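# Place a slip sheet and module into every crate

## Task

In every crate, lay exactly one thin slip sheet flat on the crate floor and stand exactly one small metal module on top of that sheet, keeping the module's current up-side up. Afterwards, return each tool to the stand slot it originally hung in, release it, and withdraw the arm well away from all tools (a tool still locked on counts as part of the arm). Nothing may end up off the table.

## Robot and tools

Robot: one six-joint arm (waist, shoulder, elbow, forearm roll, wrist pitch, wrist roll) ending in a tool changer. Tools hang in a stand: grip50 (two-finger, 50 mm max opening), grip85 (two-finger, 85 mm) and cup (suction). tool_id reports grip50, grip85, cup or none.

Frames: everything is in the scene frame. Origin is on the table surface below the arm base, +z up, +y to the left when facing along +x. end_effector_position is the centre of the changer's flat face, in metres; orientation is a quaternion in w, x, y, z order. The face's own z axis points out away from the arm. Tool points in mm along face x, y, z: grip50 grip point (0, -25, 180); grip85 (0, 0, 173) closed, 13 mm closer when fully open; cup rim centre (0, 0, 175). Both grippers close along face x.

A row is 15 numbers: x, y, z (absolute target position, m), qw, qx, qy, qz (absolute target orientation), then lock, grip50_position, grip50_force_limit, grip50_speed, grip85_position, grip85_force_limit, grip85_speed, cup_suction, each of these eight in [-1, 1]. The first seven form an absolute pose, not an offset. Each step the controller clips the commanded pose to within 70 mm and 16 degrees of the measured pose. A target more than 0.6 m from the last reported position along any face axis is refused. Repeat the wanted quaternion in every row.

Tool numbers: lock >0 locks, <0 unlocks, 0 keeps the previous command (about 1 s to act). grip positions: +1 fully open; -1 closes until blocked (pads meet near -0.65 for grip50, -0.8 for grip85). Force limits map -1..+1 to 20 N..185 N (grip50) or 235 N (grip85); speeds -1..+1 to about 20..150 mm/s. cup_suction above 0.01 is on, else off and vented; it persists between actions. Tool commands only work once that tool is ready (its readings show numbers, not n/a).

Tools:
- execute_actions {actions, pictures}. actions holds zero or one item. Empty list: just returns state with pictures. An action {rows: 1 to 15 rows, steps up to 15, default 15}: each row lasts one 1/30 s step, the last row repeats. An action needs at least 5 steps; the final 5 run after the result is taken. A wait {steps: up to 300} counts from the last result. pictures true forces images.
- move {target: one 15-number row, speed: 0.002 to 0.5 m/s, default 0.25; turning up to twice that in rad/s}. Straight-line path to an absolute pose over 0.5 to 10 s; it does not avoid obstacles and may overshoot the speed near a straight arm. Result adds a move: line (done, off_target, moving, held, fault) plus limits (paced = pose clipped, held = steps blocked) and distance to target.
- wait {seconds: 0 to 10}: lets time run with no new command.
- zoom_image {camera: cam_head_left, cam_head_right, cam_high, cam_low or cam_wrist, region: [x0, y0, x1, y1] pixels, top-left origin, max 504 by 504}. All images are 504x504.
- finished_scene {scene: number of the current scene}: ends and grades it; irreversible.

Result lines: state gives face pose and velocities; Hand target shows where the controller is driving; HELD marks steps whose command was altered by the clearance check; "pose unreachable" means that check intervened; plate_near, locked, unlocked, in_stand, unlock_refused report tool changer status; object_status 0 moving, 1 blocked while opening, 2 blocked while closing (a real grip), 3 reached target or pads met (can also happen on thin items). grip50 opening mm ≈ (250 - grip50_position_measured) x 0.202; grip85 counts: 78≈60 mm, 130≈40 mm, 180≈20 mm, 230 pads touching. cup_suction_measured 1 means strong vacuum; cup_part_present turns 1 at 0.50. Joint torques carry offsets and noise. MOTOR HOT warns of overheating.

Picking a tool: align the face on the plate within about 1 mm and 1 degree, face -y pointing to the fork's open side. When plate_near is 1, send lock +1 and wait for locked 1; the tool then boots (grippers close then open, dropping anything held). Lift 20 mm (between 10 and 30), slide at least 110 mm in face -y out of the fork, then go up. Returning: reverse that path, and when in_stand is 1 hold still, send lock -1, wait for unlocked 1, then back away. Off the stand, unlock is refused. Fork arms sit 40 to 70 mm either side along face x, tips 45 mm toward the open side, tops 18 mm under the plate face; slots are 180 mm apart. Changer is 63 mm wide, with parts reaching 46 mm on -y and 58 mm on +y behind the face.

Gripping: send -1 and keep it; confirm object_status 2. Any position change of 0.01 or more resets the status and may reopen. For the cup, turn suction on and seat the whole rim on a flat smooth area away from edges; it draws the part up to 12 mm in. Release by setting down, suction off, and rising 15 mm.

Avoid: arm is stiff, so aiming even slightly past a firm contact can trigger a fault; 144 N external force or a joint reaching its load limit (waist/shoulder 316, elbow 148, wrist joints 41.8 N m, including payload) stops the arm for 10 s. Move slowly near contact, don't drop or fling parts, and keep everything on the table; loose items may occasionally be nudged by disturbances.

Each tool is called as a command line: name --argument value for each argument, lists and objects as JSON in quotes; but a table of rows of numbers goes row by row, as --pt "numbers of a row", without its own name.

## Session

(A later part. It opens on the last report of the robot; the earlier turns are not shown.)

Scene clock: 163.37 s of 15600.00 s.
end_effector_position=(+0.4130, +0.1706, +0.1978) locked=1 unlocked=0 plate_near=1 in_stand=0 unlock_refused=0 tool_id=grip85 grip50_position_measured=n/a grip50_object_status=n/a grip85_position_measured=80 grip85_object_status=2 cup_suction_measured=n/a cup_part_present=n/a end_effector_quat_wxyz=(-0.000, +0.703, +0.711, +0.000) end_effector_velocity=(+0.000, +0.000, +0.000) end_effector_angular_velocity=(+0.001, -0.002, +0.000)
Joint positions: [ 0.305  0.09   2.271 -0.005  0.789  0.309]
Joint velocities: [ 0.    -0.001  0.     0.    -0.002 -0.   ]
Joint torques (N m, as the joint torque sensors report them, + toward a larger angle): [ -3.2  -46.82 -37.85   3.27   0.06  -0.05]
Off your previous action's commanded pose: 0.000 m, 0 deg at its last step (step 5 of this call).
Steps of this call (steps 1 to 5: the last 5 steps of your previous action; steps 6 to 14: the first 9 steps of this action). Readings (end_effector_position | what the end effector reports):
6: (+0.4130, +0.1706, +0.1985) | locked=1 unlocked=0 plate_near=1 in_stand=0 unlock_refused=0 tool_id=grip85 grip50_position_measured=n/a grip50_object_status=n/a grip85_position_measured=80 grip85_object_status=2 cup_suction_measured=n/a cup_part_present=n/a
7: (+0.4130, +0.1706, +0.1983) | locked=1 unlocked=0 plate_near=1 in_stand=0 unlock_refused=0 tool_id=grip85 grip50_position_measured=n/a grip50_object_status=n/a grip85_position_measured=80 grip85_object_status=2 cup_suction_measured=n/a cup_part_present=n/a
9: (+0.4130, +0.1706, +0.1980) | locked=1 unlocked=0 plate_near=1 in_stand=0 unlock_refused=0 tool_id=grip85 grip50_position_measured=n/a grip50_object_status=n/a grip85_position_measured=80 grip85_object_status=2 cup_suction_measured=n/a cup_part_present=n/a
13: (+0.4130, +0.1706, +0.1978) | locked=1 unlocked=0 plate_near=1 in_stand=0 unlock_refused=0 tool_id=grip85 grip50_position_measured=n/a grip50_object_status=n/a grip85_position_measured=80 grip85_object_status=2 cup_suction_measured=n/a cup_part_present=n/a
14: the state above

execute_actions --actions '[{"rows":[[0.413,0.1706,0.1971,0,0.7028,0.7114,0,0,1,0,0,-1,-0.3,-0.5,0]],"steps":14}]'

Scene clock: 163.83 s of 15600.00 s.
end_effector_position=(+0.4130, +0.1706, +0.1971) locked=1 unlocked=0 plate_near=1 in_stand=0 unlock_refused=0 tool_id=grip85 grip50_position_measured=n/a grip50_object_status=n/a grip85_position_measured=80 grip85_object_status=2 cup_suction_measured=n/a cup_part_present=n/a end_effector_quat_wxyz=(-0.000, +0.703, +0.711, -0.000) end_effector_velocity=(-0.000, +0.000, -0.001) end_effector_angular_velocity=(-0.001, +0.002, +0.001)
Joint positions: [ 0.305  0.091  2.272 -0.005  0.788  0.309]
Joint velocities: [ 0.     0.001  0.    -0.     0.    -0.   ]
Joint torques (N m, as the joint torque sensors report them, + toward a larger angle): [ -3.38 -46.56 -38.14   3.38   0.02   0.11]
Off your previous action's commanded pose: 0.000 m, 0 deg at its last step (step 5 of this call).
Steps of this call (steps 1 to 5: the last 5 steps of your previous action; steps 6 to 14: the first 9 steps of this action). Readings (end_effector_position | what the end effector reports):
6: (+0.4130, +0.1706, +0.1978) | locked=1 unlocked=0 plate_near=1 in_stand=0 unlock_refused=0 tool_id=grip85 grip50_position_measured=n/a grip50_object_status=n/a grip85_position_measured=80 grip85_object_status=2 cup_suction_measured=n/a cup_part_present=n/a
7: (+0.4130, +0.1706, +0.1976) | locked=1 unlocked=0 plate_near=1 in_stand=0 unlock_refused=0 tool_id=grip85 grip50_position_measured=n/a grip50_object_status=n/a grip85_position_measured=80 grip85_object_status=2 cup_suction_measured=n/a cup_part_present=n/a
9: (+0.4130, +0.1706, +0.1973) | locked=1 unlocked=0 plate_near=1 in_stand=0 unlock_refused=0 tool_id=grip85 grip50_position_measured=n/a grip50_object_status=n/a grip85_position_measured=80 grip85_object_status=2 cup_suction_measured=n/a cup_part_present=n/a
13: (+0.4130, +0.1706, +0.1971) | locked=1 unlocked=0 plate_near=1 in_stand=0 unlock_refused=0 tool_id=grip85 grip50_position_measured=n/a grip50_object_status=n/a grip85_position_measured=80 grip85_object_status=2 cup_suction_measured=n/a cup_part_present=n/a
14: the state above

execute_actions --actions '[{"rows":[[0.413,0.1706,0.1964,0,0.7028,0.7114,0,0,1,0,0,-1,-0.3,-0.5,0]],"steps":14}]'

Scene clock: 164.30 s of 15600.00 s.
end_effector_position=(+0.4130, +0.1706, +0.1965) locked=1 unlocked=0 plate_near=1 in_stand=0 unlock_refused=0 tool_id=grip85 grip50_position_measured=n/a grip50_object_status=n/a grip85_position_measured=80 grip85_object_status=2 cup_suction_measured=n/a cup_part_present=n/a end_effector_quat_wxyz=(+0.000, +0.703, +0.711, +0.000) end_effector_velocity=(+0.000, -0.000, -0.001) end_effector_angular_velocity=(+0.000, -0.001, -0.000)
Joint positions: [ 0.305  0.092  2.272 -0.005  0.786  0.309]
Joint velocities: [-0.     0.001  0.001  0.    -0.003  0.   ]
Joint torques (N m, as the joint torque sensors report them, + toward a larger angle): [ -3.27 -27.65 -27.98   3.13  -3.54  -0.05]
Off your previous action's commanded pose: 0.000 m, 0 deg at its last step (step 5 of this call).
Steps of this call (steps 1 to 5: the last 5 steps of your previous action; steps 6 to 14: the first 9 steps of this action). Readings (end_effector_position | what the end effector reports):
6: (+0.4130, +0.1706, +0.1971) | locked=1 unlocked=0 plate_near=1 in_stand=0 unlock_refused=0 tool_id=grip85 grip50_position_measured=n/a grip50_object_status=n/a grip85_position_measured=80 grip85_object_status=2 cup_suction_measured=n/a cup_part_present=n/a
7: (+0.4130, +0.1706, +0.1969) | locked=1 unlocked=0 plate_near=1 in_stand=0 unlock_refused=0 tool_id=grip85 grip50_position_measured=n/a grip50_object_status=n/a grip85_position_measured=80 grip85_object_status=2 cup_suction_measured=n/a cup_part_present=n/a
9: (+0.4130, +0.1706, +0.1966) | locked=1 unlocked=0 plate_near=1 in_stand=0 unlock_refused=0 tool_id=grip85 grip50_position_measured=n/a grip50_object_status=n/a grip85_position_measured=80 grip85_object_status=2 cup_suction_measured=n/a cup_part_present=n/a
13: (+0.4130, +0.1706, +0.1965) | locked=1 unlocked=0 plate_near=1 in_stand=0 unlock_refused=0 tool_id=grip85 grip50_position_measured=n/a grip50_object_status=n/a grip85_position_measured=80 grip85_object_status=2 cup_suction_measured=n/a cup_part_present=n/a
14: the state above

execute_actions --actions '[{"rows":[[0.413,0.1706,0.1972,0,0.7028,0.7114,0,0,1,0,0,-1,-0.3,-0.5,0],[0.413,0.1706,0.1972,0,0.7028,0.7114,0,0,1,0,0,-1,-0.3,-0.5,0],[0.413,0.1706,0.1972,0,0.7028,0.7114,0,0,1,0,0,-1,-0.3,-0.5,0],[0.413,0.1706,0.1972,0,0.7028,0.7114,0,0,1,0,0,-1,-0.3,-0.5,0],[0.413,0.1706,0.1972,0,0.7028,0.7114,0,0,1,0,0,-1,-0.3,-0.5,0],[0.413,0.1706,0.1972,0,0.7028,0.7114,0,0,1,0,0,0.64,-0.3,-0.5,0]],"steps":15}]'

move --target '[0.413,0.1706,0.27,0,0.7028,0.7114,0,0,1,0,0,0.64,-0.3,-0.5,0]' --speed 0.1

Scene clock: 165.03 s of 15600.00 s.
end_effector_position=(+0.4130, +0.1706, +0.1971) locked=1 unlocked=0 plate_near=1 in_stand=0 unlock_refused=0 tool_id=grip85 grip50_position_measured=n/a grip50_object_status=n/a grip85_position_measured=68 grip85_object_status=0 cup_suction_measured=n/a cup_part_present=n/a end_effector_quat_wxyz=(-0.000, +0.703, +0.711, -0.000) end_effector_velocity=(+0.000, +0.000, +0.001) end_effector_angular_velocity=(+0.000, -0.001, +0.000)
Joint positions: [ 0.305  0.091  2.272 -0.005  0.788  0.309]
Joint velocities: [ 0.    -0.001 -0.     0.     0.001 -0.   ]
Joint torques (N m, as the joint torque sensors report them, + toward a larger angle): [ -3.51 -45.44 -37.56   3.31  -0.01  -0.01]
Off your previous action's commanded pose: 0.000 m, 0 deg at its last step (step 5 of this call).
Steps of this call (steps 1 to 5: the last 5 steps of your previous action; steps 6 to 12: nothing new was sent; steps 13 to 22: the first 10 steps of this action). Readings (end_effector_position | what the end effector reports):
13: (+0.4130, +0.1706, +0.1964) | locked=1 unlocked=0 plate_near=1 in_stand=0 unlock_refused=0 tool_id=grip85 grip50_position_measured=n/a grip50_object_status=n/a grip85_position_measured=80 grip85_object_status=2 cup_suction_measured=n/a cup_part_present=n/a
14: (+0.4130, +0.1706, +0.1965) | locked=1 unlocked=0 plate_near=1 in_stand=0 unlock_refused=0 tool_id=grip85 grip50_position_measured=n/a grip50_object_status=n/a grip85_position_measured=80 grip85_object_status=2 cup_suction_measured=n/a cup_part_present=n/a
16: (+0.4130, +0.1706, +0.1967) | locked=1 unlocked=0 plate_near=1 in_stand=0 unlock_refused=0 tool_id=grip85 grip50_position_measured=n/a grip50_object_status=n/a grip85_position_measured=80 grip85_object_status=2 cup_suction_measured=n/a cup_part_present=n/a
20: (+0.4130, +0.1706, +0.1970) | locked=1 unlocked=0 plate_near=1 in_stand=0 unlock_refused=0 tool_id=grip85 grip50_position_measured=n/a grip50_object_status=n/a grip85_position_measured=76 grip85_object_status=0 cup_suction_measured=n/a cup_part_present=n/a
22: the state above

Scene clock: 166.57 s of 15600.00 s.
end_effector_position=(+0.4131, +0.1706, +0.2700) locked=1 unlocked=0 plate_near=1 in_stand=0 unlock_refused=0 tool_id=grip85 grip50_position_measured=n/a grip50_object_status=n/a grip85_position_measured=49 grip85_object_status=3 cup_suction_measured=n/a cup_part_present=n/a end_effector_quat_wxyz=(+0.000, +0.703, +0.711, -0.000) end_effector_velocity=(+0.000, -0.000, +0.000) end_effector_angular_velocity=(-0.000, +0.001, +0.000)
Joint positions: [ 0.306 -0.005  2.202 -0.005  0.953  0.309]
Joint velocities: [-0.     0.    -0.001 -0.     0.002 -0.   ]
Joint torques (N m, as the joint torque sensors report them, + toward a larger angle): [ -4.   -39.57 -42.98   3.74   0.15  -0.04]
Hand target: +0.413, +0.171, +0.270; +0.000, +0.703, +0.711, -0.000
Off your previous action's commanded pose: 0.000 m, 0 deg at its last step (step 5 of this call).
Off the commanded pose: 0.000 m, 0 deg.
Kept back: nothing.
move: done

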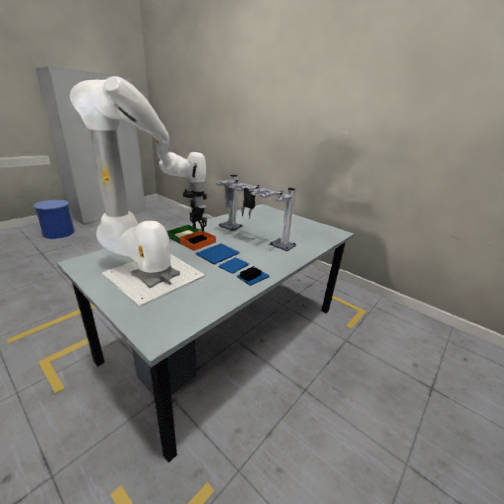

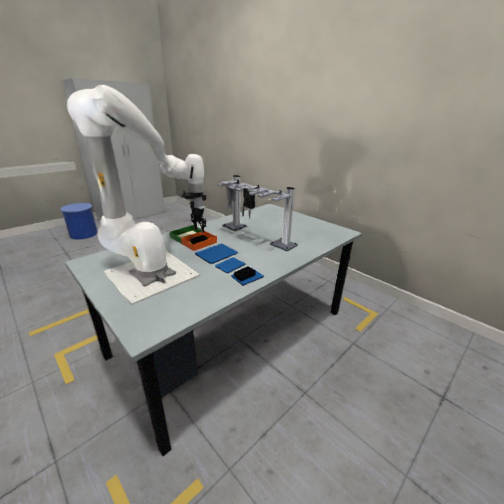

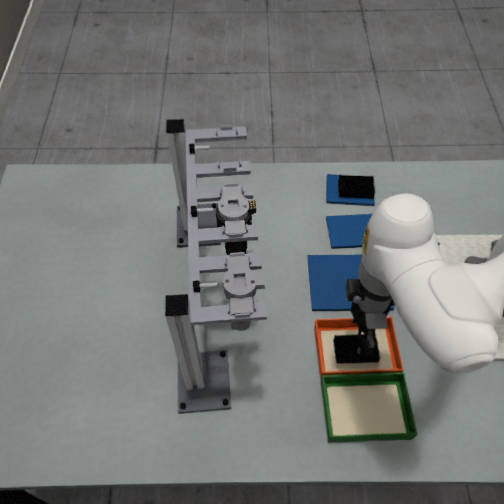

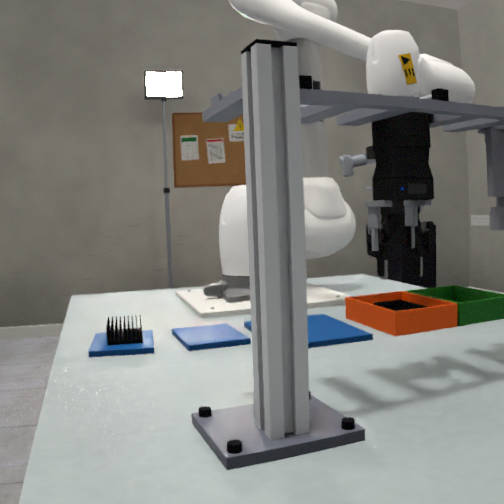

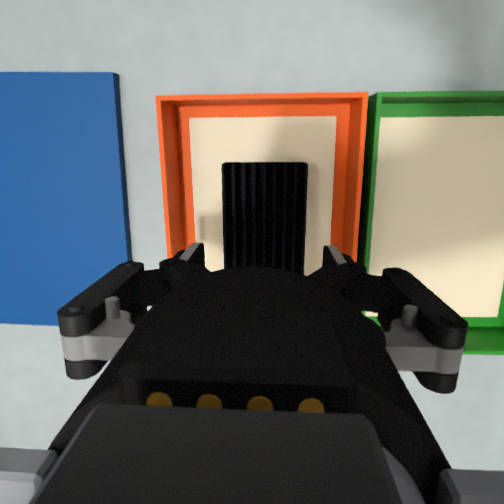

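move --target '[0.351,-0.340,0.28,0,0.7314,0.6820,0,0,1,0,0,1,-0.3,0.0,0]' --speed 0.3

Scene clock: 169.07 s of 15600.00 s.
end_effector_position=(+0.3500, -0.3405, +0.2800) locked=1 unlocked=0 plate_near=1 in_stand=0 unlock_refused=0 tool_id=grip85 grip50_position_measured=n/a grip50_object_status=n/a grip85_position_measured=3 grip85_object_status=3 cup_suction_measured=n/a cup_part_present=n/a end_effector_quat_wxyz=(-0.000, +0.731, +0.682, -0.001) end_effector_velocity=(-0.000, -0.001, -0.000) end_effector_angular_velocity=(+0.001, +0.000, +0.000)
Joint positions: [-0.846  0.04   2.126 -0.013  0.976 -0.756]
Joint velocities: [-0.001  0.002 -0.001  0.    -0.    -0.001]
Joint torques (N m, as the joint torque sensors report them, + toward a larger angle): [ -2.77 -46.88 -42.74   3.86   0.03   0.  ]
Hand target: +0.350, -0.341, +0.280; -0.000, +0.731, +0.682, -0.001
Off the commanded pose: 0.001 m, 0 deg.
Kept back: nothing.
move: done

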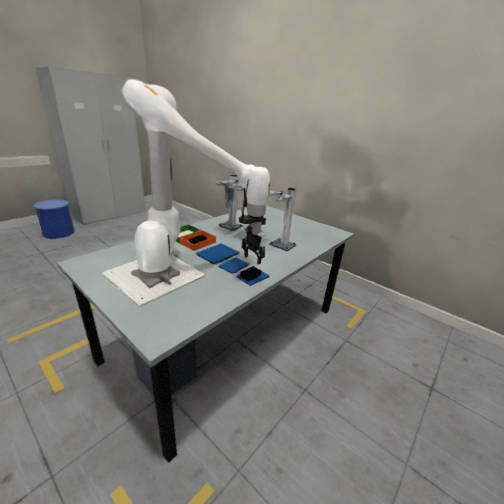

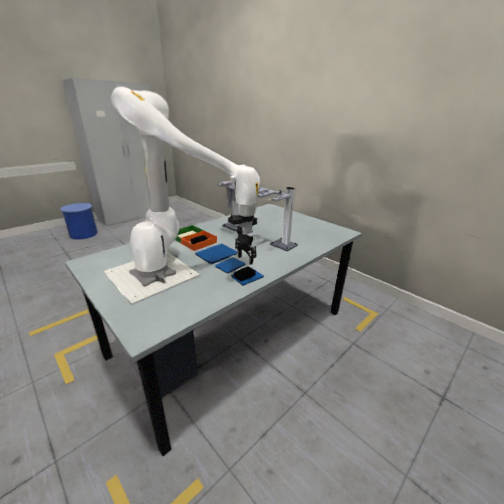

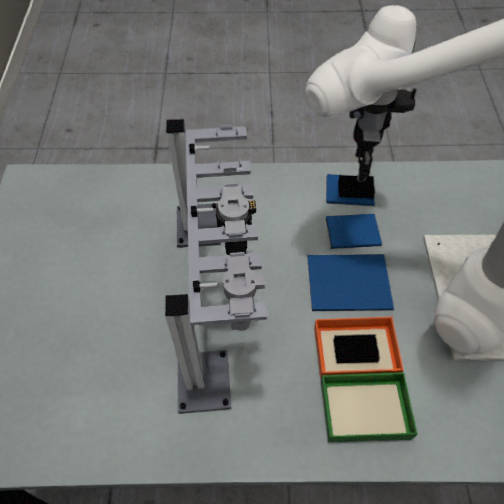

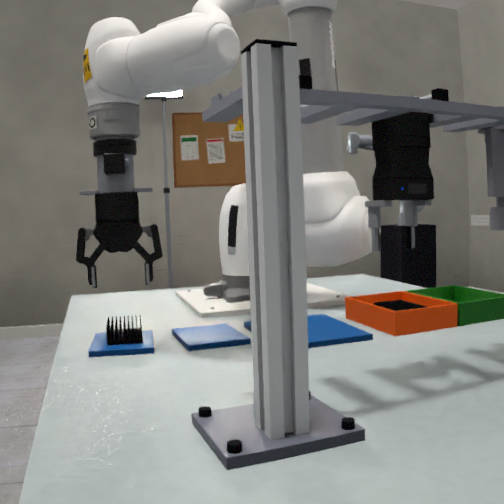

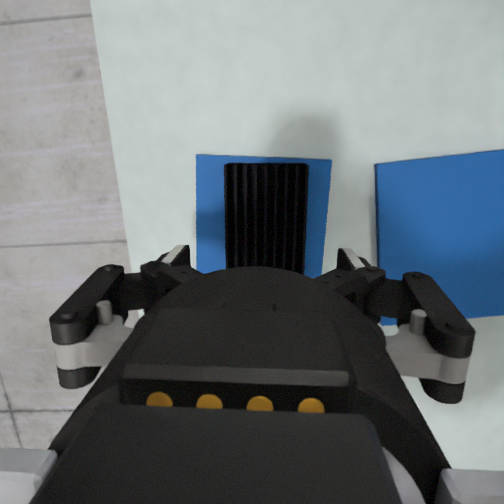

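move --target '[0.351,-0.340,0.215,0,0.7314,0.6820,0,0,1,0,0,1,-0.3,-0.5,0]' --speed 0.1

Scene clock: 170.33 s of 15600.00 s.
end_effector_position=(+0.3510, -0.3399, +0.2150) locked=1 unlocked=0 plate_near=1 in_stand=0 unlock_refused=0 tool_id=grip85 grip50_position_measured=n/a grip50_object_status=n/a grip85_position_measured=3 grip85_object_status=3 cup_suction_measured=n/a cup_part_present=n/a end_effector_quat_wxyz=(+0.000, +0.731, +0.682, +0.000) end_effector_velocity=(+0.000, +0.000, -0.000) end_effector_angular_velocity=(-0.002, -0.001, +0.000)
Joint positions: [-0.845  0.118  2.188 -0.013  0.837 -0.754]
Joint velocities: [ 0.    -0.     0.001 -0.    -0.003  0.   ]
Joint torques (N m, as the joint torque sensors report them, + toward a larger angle): [ -2.63 -51.23 -38.88   3.43   0.04  -0.02]
Hand target: +0.351, -0.340, +0.215; +0.000, +0.731, +0.682, +0.000
Off the commanded pose: 0.000 m, 0 deg.
Kept back: nothing.
move: done

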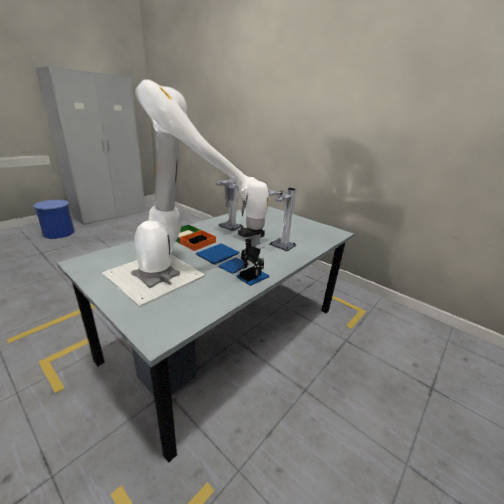

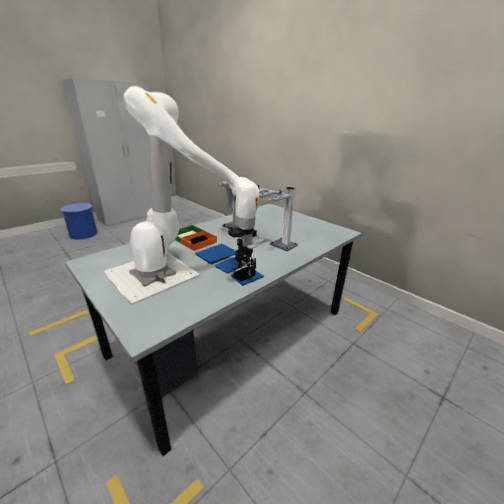

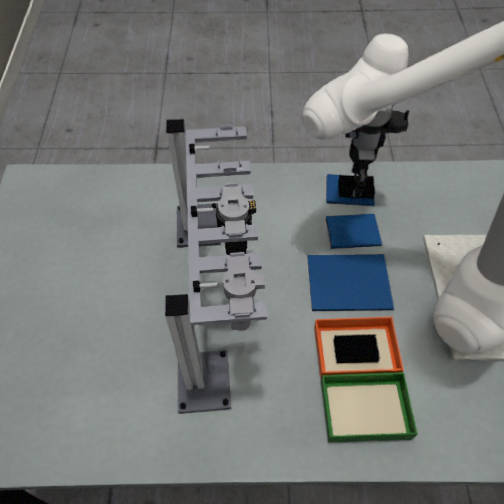

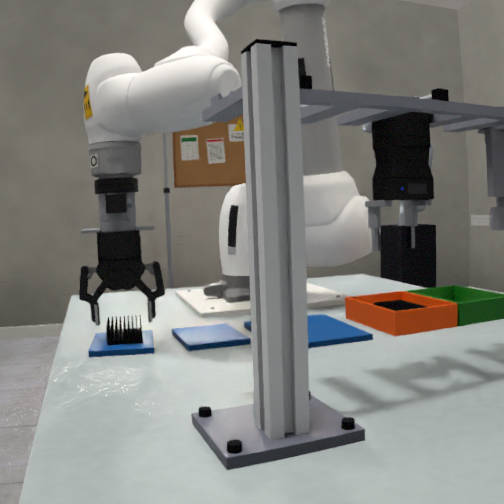

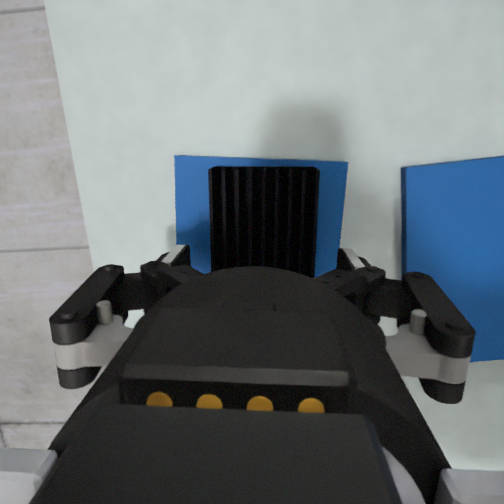

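move --target '[0.351,-0.340,0.202,0,0.7314,0.6820,0,0,1,0,0,1,-0.3,-0.5,0]' --speed 0.03

move --target '[0.351,-0.340,0.202,0,0.7314,0.6820,0,0,1,0,0,-1,-0.3,-0.5,0]' --speed 0.01

Scene clock: 171.30 s of 15600.00 s.
end_effector_position=(+0.3510, -0.3400, +0.2021) locked=1 unlocked=0 plate_near=1 in_stand=0 unlock_refused=0 tool_id=grip85 grip50_position_measured=n/a grip50_object_status=n/a grip85_position_measured=3 grip85_object_status=3 cup_suction_measured=n/a cup_part_present=n/a end_effector_quat_wxyz=(+0.000, +0.731, +0.682, +0.000) end_effector_velocity=(-0.000, +0.000, -0.001) end_effector_angular_velocity=(-0.000, -0.000, -0.000)
Joint positions: [-0.845  0.135  2.198 -0.013  0.808 -0.754]
Joint velocities: [ 0.     0.001  0.001 -0.    -0.002  0.   ]
Joint torques (N m, as the joint torque sensors report them, + toward a larger angle): [ -3.19 -52.21 -37.93   3.31  -0.07  -0.05]
Hand target: +0.351, -0.340, +0.202; -0.000, +0.731, +0.682, +0.000
Off the commanded pose: 0.000 m, 0 deg.
Kept back: nothing.
move: done

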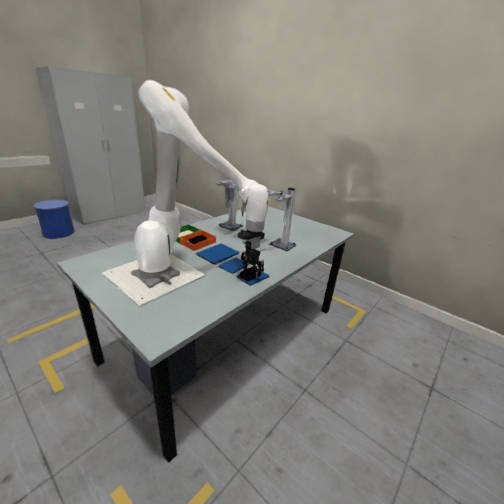

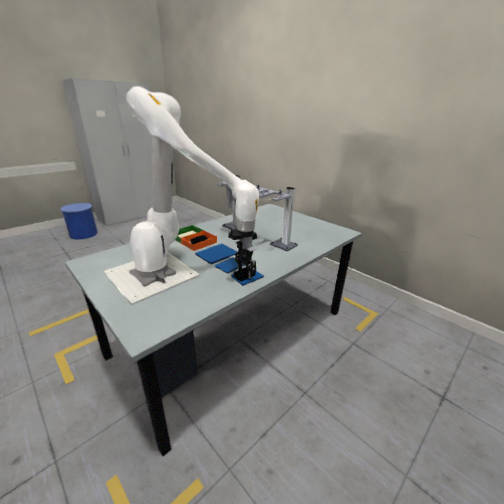

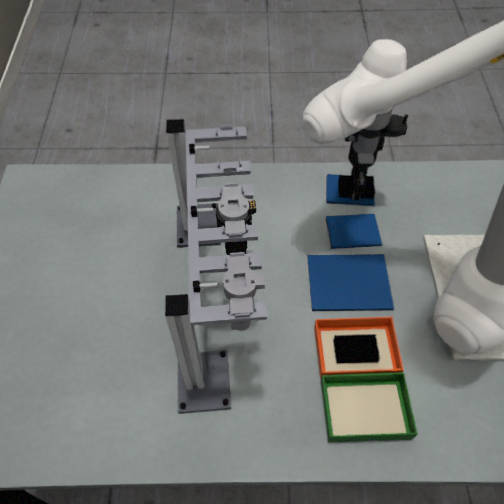

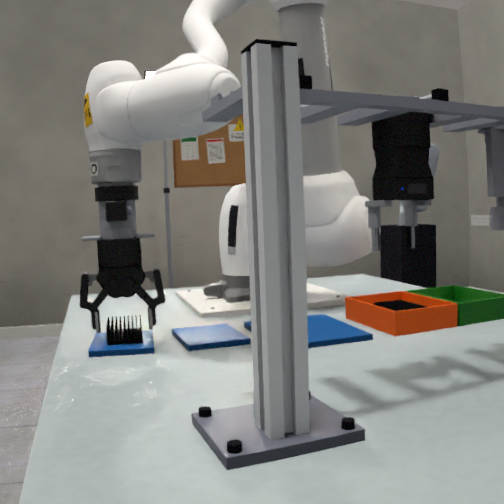

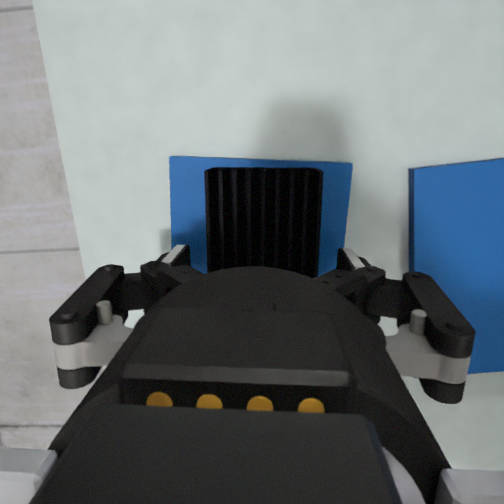

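Scene clock: 172.17 s of 15600.00 s.
end_effector_position=(+0.3510, -0.3400, +0.2020) locked=1 unlocked=0 plate_near=1 in_stand=0 unlock_refused=0 tool_id=grip85 grip50_position_measured=n/a grip50_object_status=n/a grip85_position_measured=80 grip85_object_status=2 cup_suction_measured=n/a cup_part_present=n/a end_effector_quat_wxyz=(+0.000, +0.731, +0.682, -0.000) end_effector_velocity=(+0.000, +0.000, -0.000) end_effector_angular_velocity=(+0.000, -0.000, +0.000)
Joint positions: [-0.845  0.135  2.198 -0.013  0.808 -0.754]
Joint velocities: [ 0.  0.  0.  0. -0. -0.]
Joint torques (N m, as the joint torque sensors report them, + toward a larger angle): [ -3.18 -33.53 -26.28   3.17  -2.23  -0.08]
Hand target: +0.351, -0.340, +0.202; -0.000, +0.731, +0.682, +0.000
Off the commanded pose: 0.000 m, 0 deg.
Kept back: nothing.
move: done

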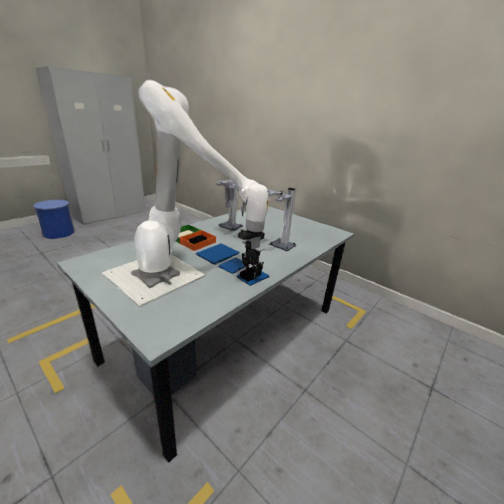

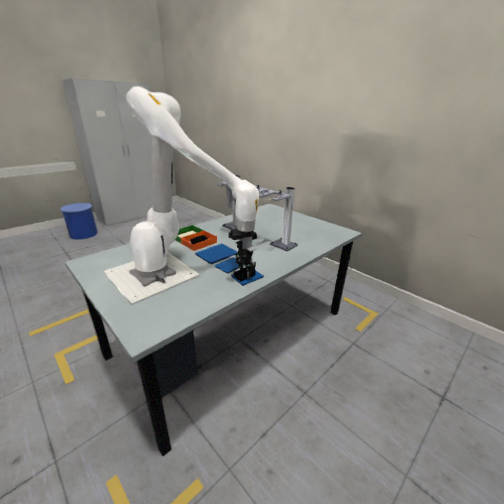

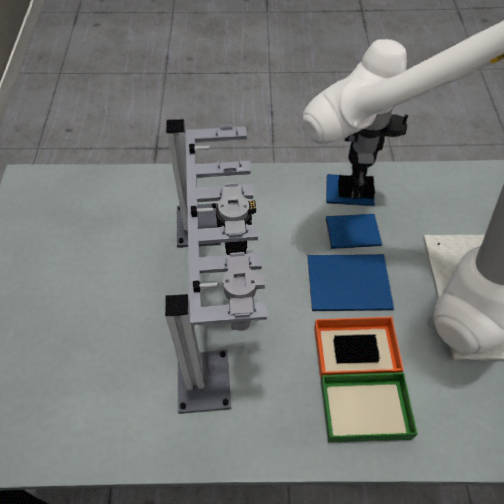

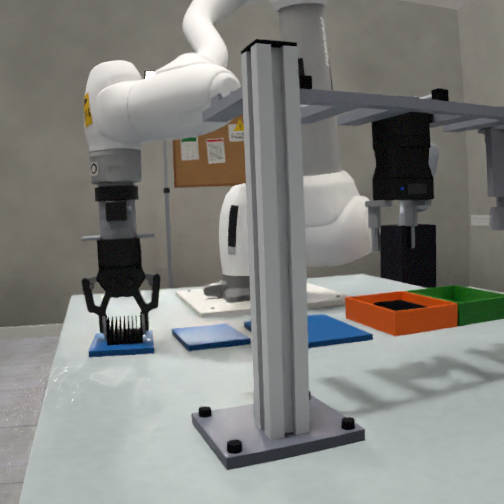

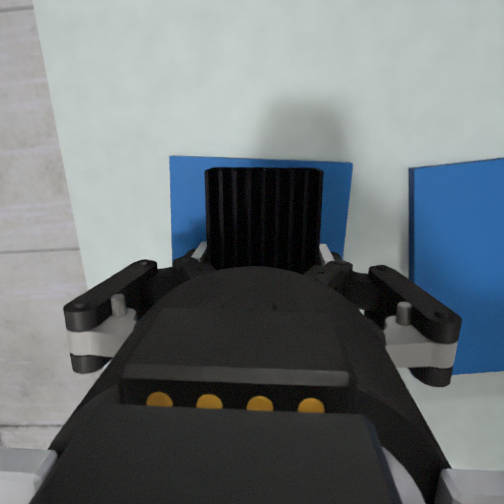

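move --target '[0.351,-0.340,0.28,0,0.7314,0.6820,0,0,1,0,0,-1,-0.3,-0.5,0]' --speed 0.1

move --target '[0.4095,0.312,0.28,0,0.7009,0.7133,0,0,1,0,0,-1,-0.3,-0.5,0]' --speed 0.25

Scene clock: 173.57 s of 15600.00 s.
end_effector_position=(+0.3510, -0.3401, +0.2800) locked=1 unlocked=0 plate_near=1 in_stand=0 unlock_refused=0 tool_id=grip85 grip50_position_measured=n/a grip50_object_status=n/a grip85_position_measured=80 grip85_object_status=2 cup_suction_measured=n/a cup_part_present=n/a end_effector_quat_wxyz=(-0.000, +0.731, +0.682, -0.000) end_effector_velocity=(-0.000, -0.000, +0.001) end_effector_angular_velocity=(-0.001, -0.001, -0.000)
Joint positions: [-0.844  0.04   2.126 -0.012  0.976 -0.754]
Joint velocities: [-0.    -0.001 -0.001  0.     0.001  0.   ]
Joint torques (N m, as the joint torque sensors report them, + toward a larger angle): [ -2.85 -47.66 -44.52   3.82  -0.35  -0.1 ]
Hand target: +0.351, -0.340, +0.280; -0.000, +0.731, +0.682, -0.000
Off the commanded pose: 0.000 m, 0 deg.
Kept back: nothing.
move: done

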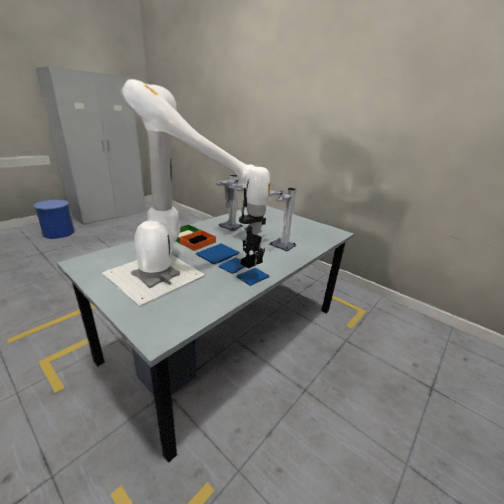

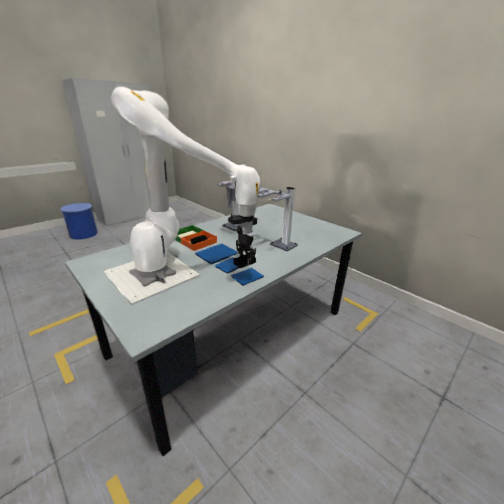

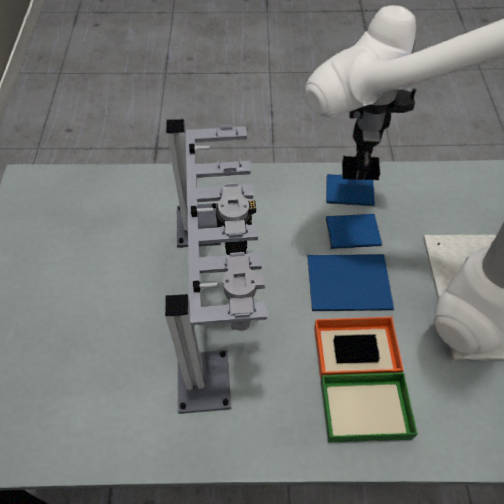

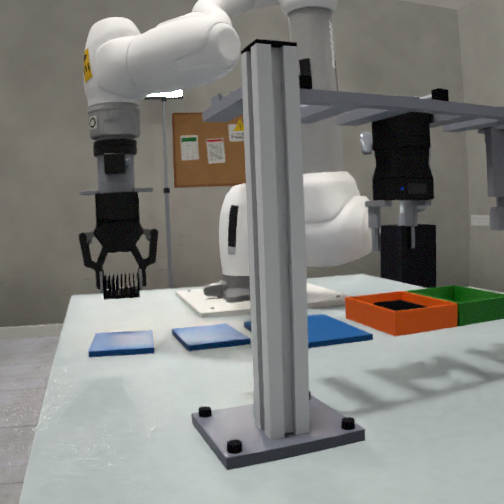

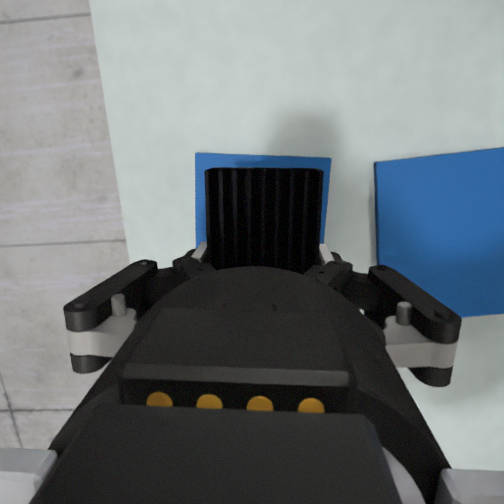

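action 0: the call puts the target (arm/x, arm/y, arm/z) 0.655 m from end_effector_position in the last result along the changer face's own x axis as it stood there; a target may be at most 0.6 m away along each of those axes, so nothing of the call was run and nothing moved. Command a nearer target, and go on from there in a later call.

move --target '[0.40,0.2,0.29,0,0.7009,0.7133,0,0,1,0,0,-1,-0.3,-0.5,0]' --speed 0.25

move --target '[0.4095,0.312,0.27,0,0.7009,0.7133,0,0,1,0,0,-1,-0.3,-0.5,0]' --speed 0.2

Scene clock: 176.47 s of 15600.00 s.
end_effector_position=(+0.4011, +0.2006, +0.2901) locked=1 unlocked=0 plate_near=1 in_stand=0 unlock_refused=0 tool_id=grip85 grip50_position_measured=n/a grip50_object_status=n/a grip85_position_measured=80 grip85_object_status=2 cup_suction_measured=n/a cup_part_present=n/a end_effector_quat_wxyz=(+0.000, +0.701, +0.713, +0.001) end_effector_velocity=(+0.000, +0.001, +0.001) end_effector_angular_velocity=(-0.000, -0.001, -0.000)
Joint positions: [ 0.378 -0.025  2.178 -0.004  0.996  0.375]
Joint velocities: [ 0.002  0.001 -0.002 -0.001  0.001  0.003]
Joint torques (N m, as the joint torque sensors report them, + toward a larger angle): [ -2.4  -38.42 -45.58   3.96   0.08   0.05]
Hand target: +0.401, +0.201, +0.290; +0.000, +0.701, +0.713, +0.001
Off the commanded pose: 0.001 m, 0 deg.
Kept back: nothing.
move: done

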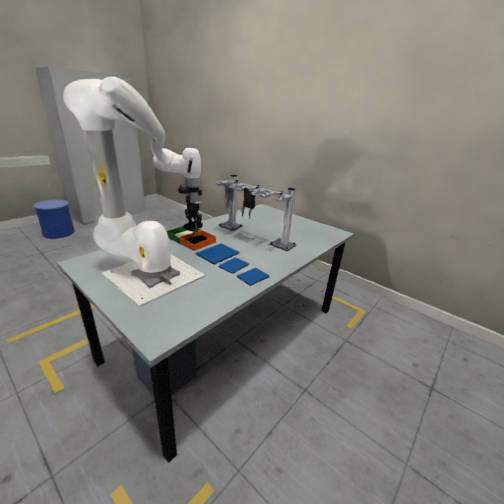

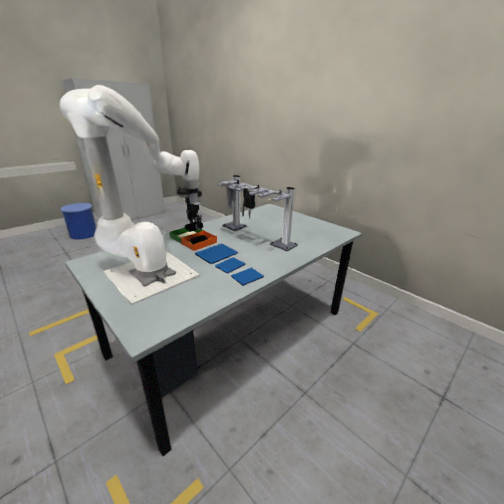

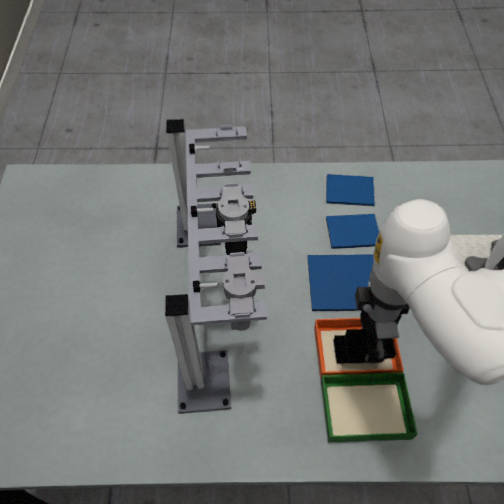

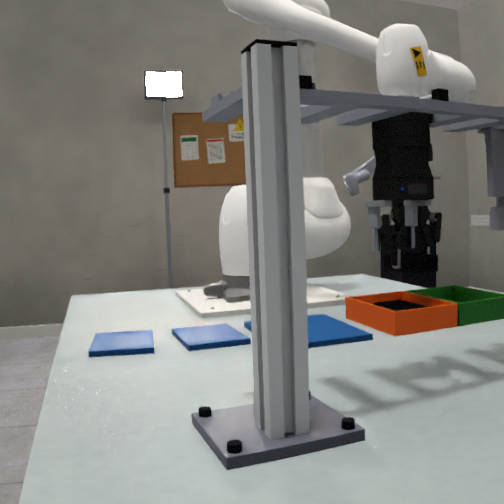

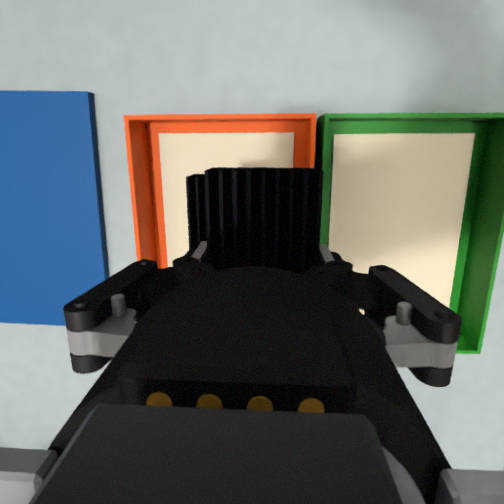

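Scene clock: 177.50 s of 15600.00 s.
end_effector_position=(+0.4096, +0.3121, +0.2699) locked=1 unlocked=0 plate_near=1 in_stand=0 unlock_refused=0 tool_id=grip85 grip50_position_measured=n/a grip50_object_status=n/a grip85_position_measured=80 grip85_object_status=2 cup_suction_measured=n/a cup_part_present=n/a end_effector_quat_wxyz=(-0.000, +0.701, +0.713, +0.000) end_effector_velocity=(+0.000, +0.001, -0.000) end_effector_angular_velocity=(-0.000, -0.000, +0.000)
Joint positions: [ 0.573  0.102  2.089 -0.002  0.959  0.568]
Joint velocities: [ 0.001  0.001 -0.001 -0.     0.     0.001]
Joint torques (N m, as the joint torque sensors report them, + toward a larger angle): [ -4.63 -54.31 -44.43   3.9   -0.03  -0.04]
Hand target: +0.410, +0.312, +0.270; -0.000, +0.701, +0.713, +0.000
Off the commanded pose: 0.000 m, 0 deg.
Kept back: nothing.
move: done

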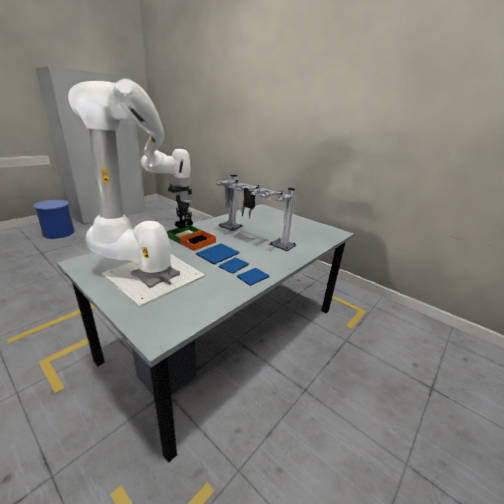

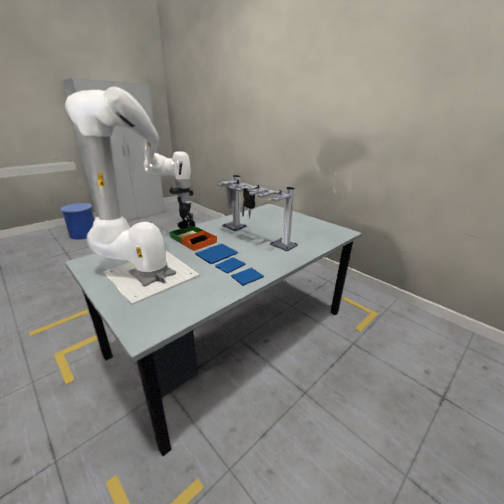

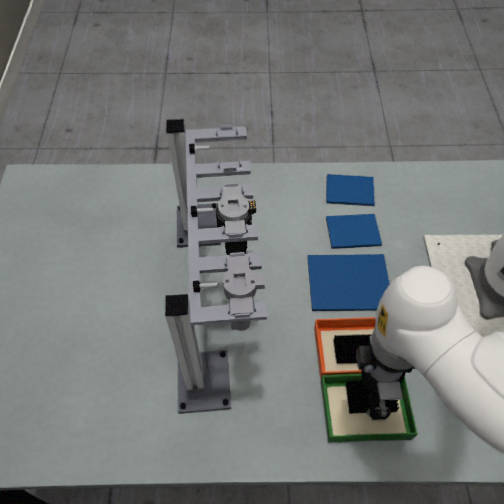

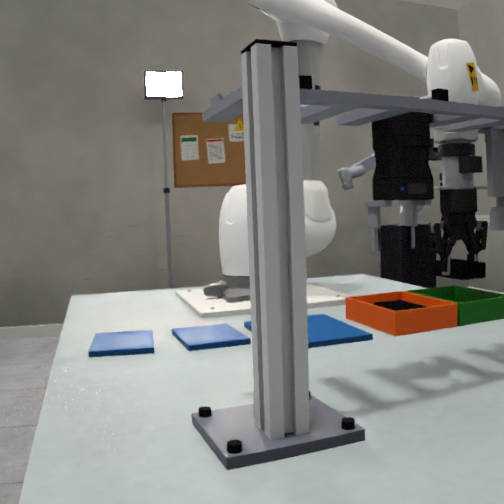

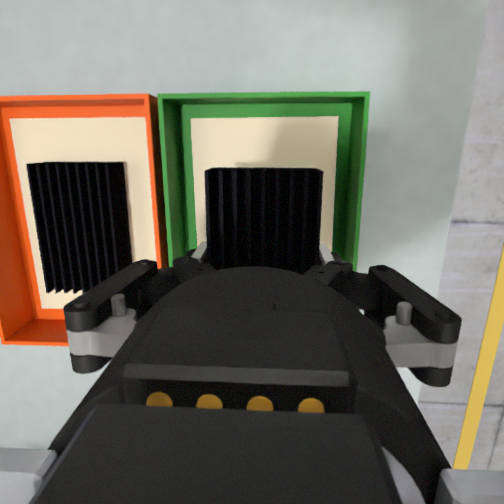

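move --target '[0.4095,0.312,0.2005,0,0.7009,0.7133,0,0,1,0,0,-1,-0.3,-0.5,0]' --speed 0.06

Scene clock: 179.23 s of 15600.00 s.
end_effector_position=(+0.4094, +0.3120, +0.2005) locked=1 unlocked=0 plate_near=1 in_stand=0 unlock_refused=0 tool_id=grip85 grip50_position_measured=n/a grip50_object_status=n/a grip85_position_measured=80 grip85_object_status=2 cup_suction_measured=n/a cup_part_present=n/a end_effector_quat_wxyz=(-0.000, +0.701, +0.713, +0.000) end_effector_velocity=(+0.000, +0.000, -0.002) end_effector_angular_velocity=(-0.000, +0.001, -0.001)
Joint positions: [ 0.572  0.185  2.151 -0.002  0.815  0.568]
Joint velocities: [-0.     0.002  0.001  0.    -0.002  0.   ]
Joint torques (N m, as the joint torque sensors report them, + toward a larger angle): [ -3.14 -59.96 -39.13   3.38  -0.03  -0.05]
Hand target: +0.409, +0.312, +0.200; -0.000, +0.701, +0.713, +0.000
Off the commanded pose: 0.000 m, 0 deg.
Kept back: nothing.
move: done

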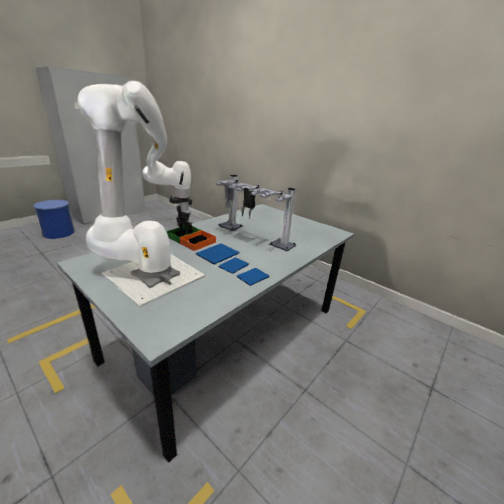

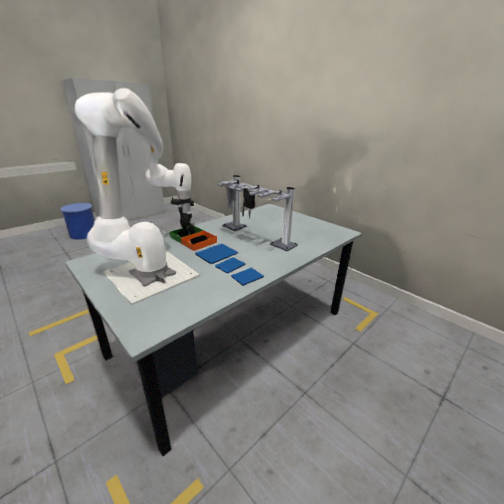

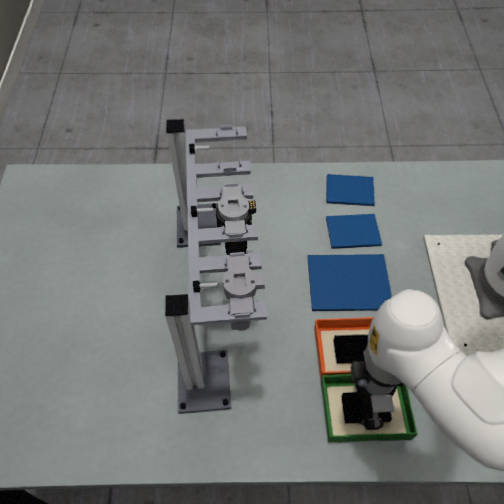

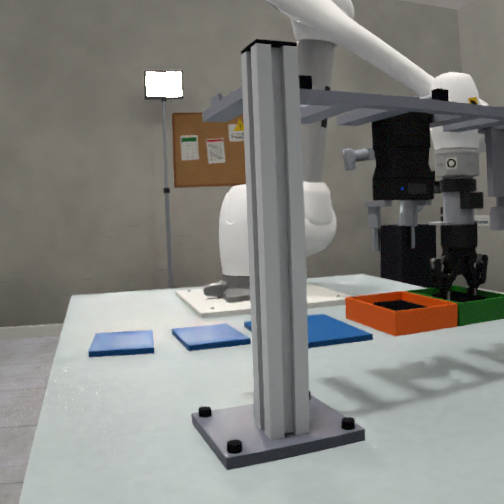

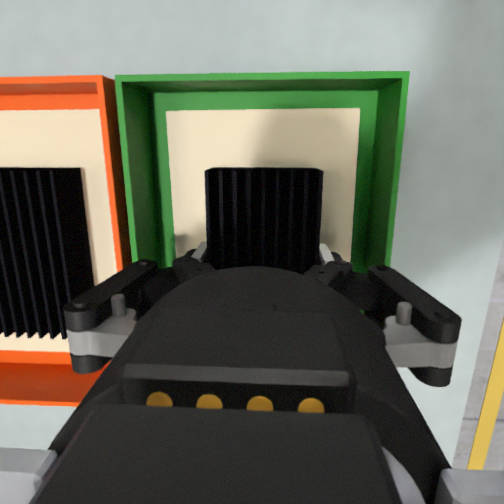

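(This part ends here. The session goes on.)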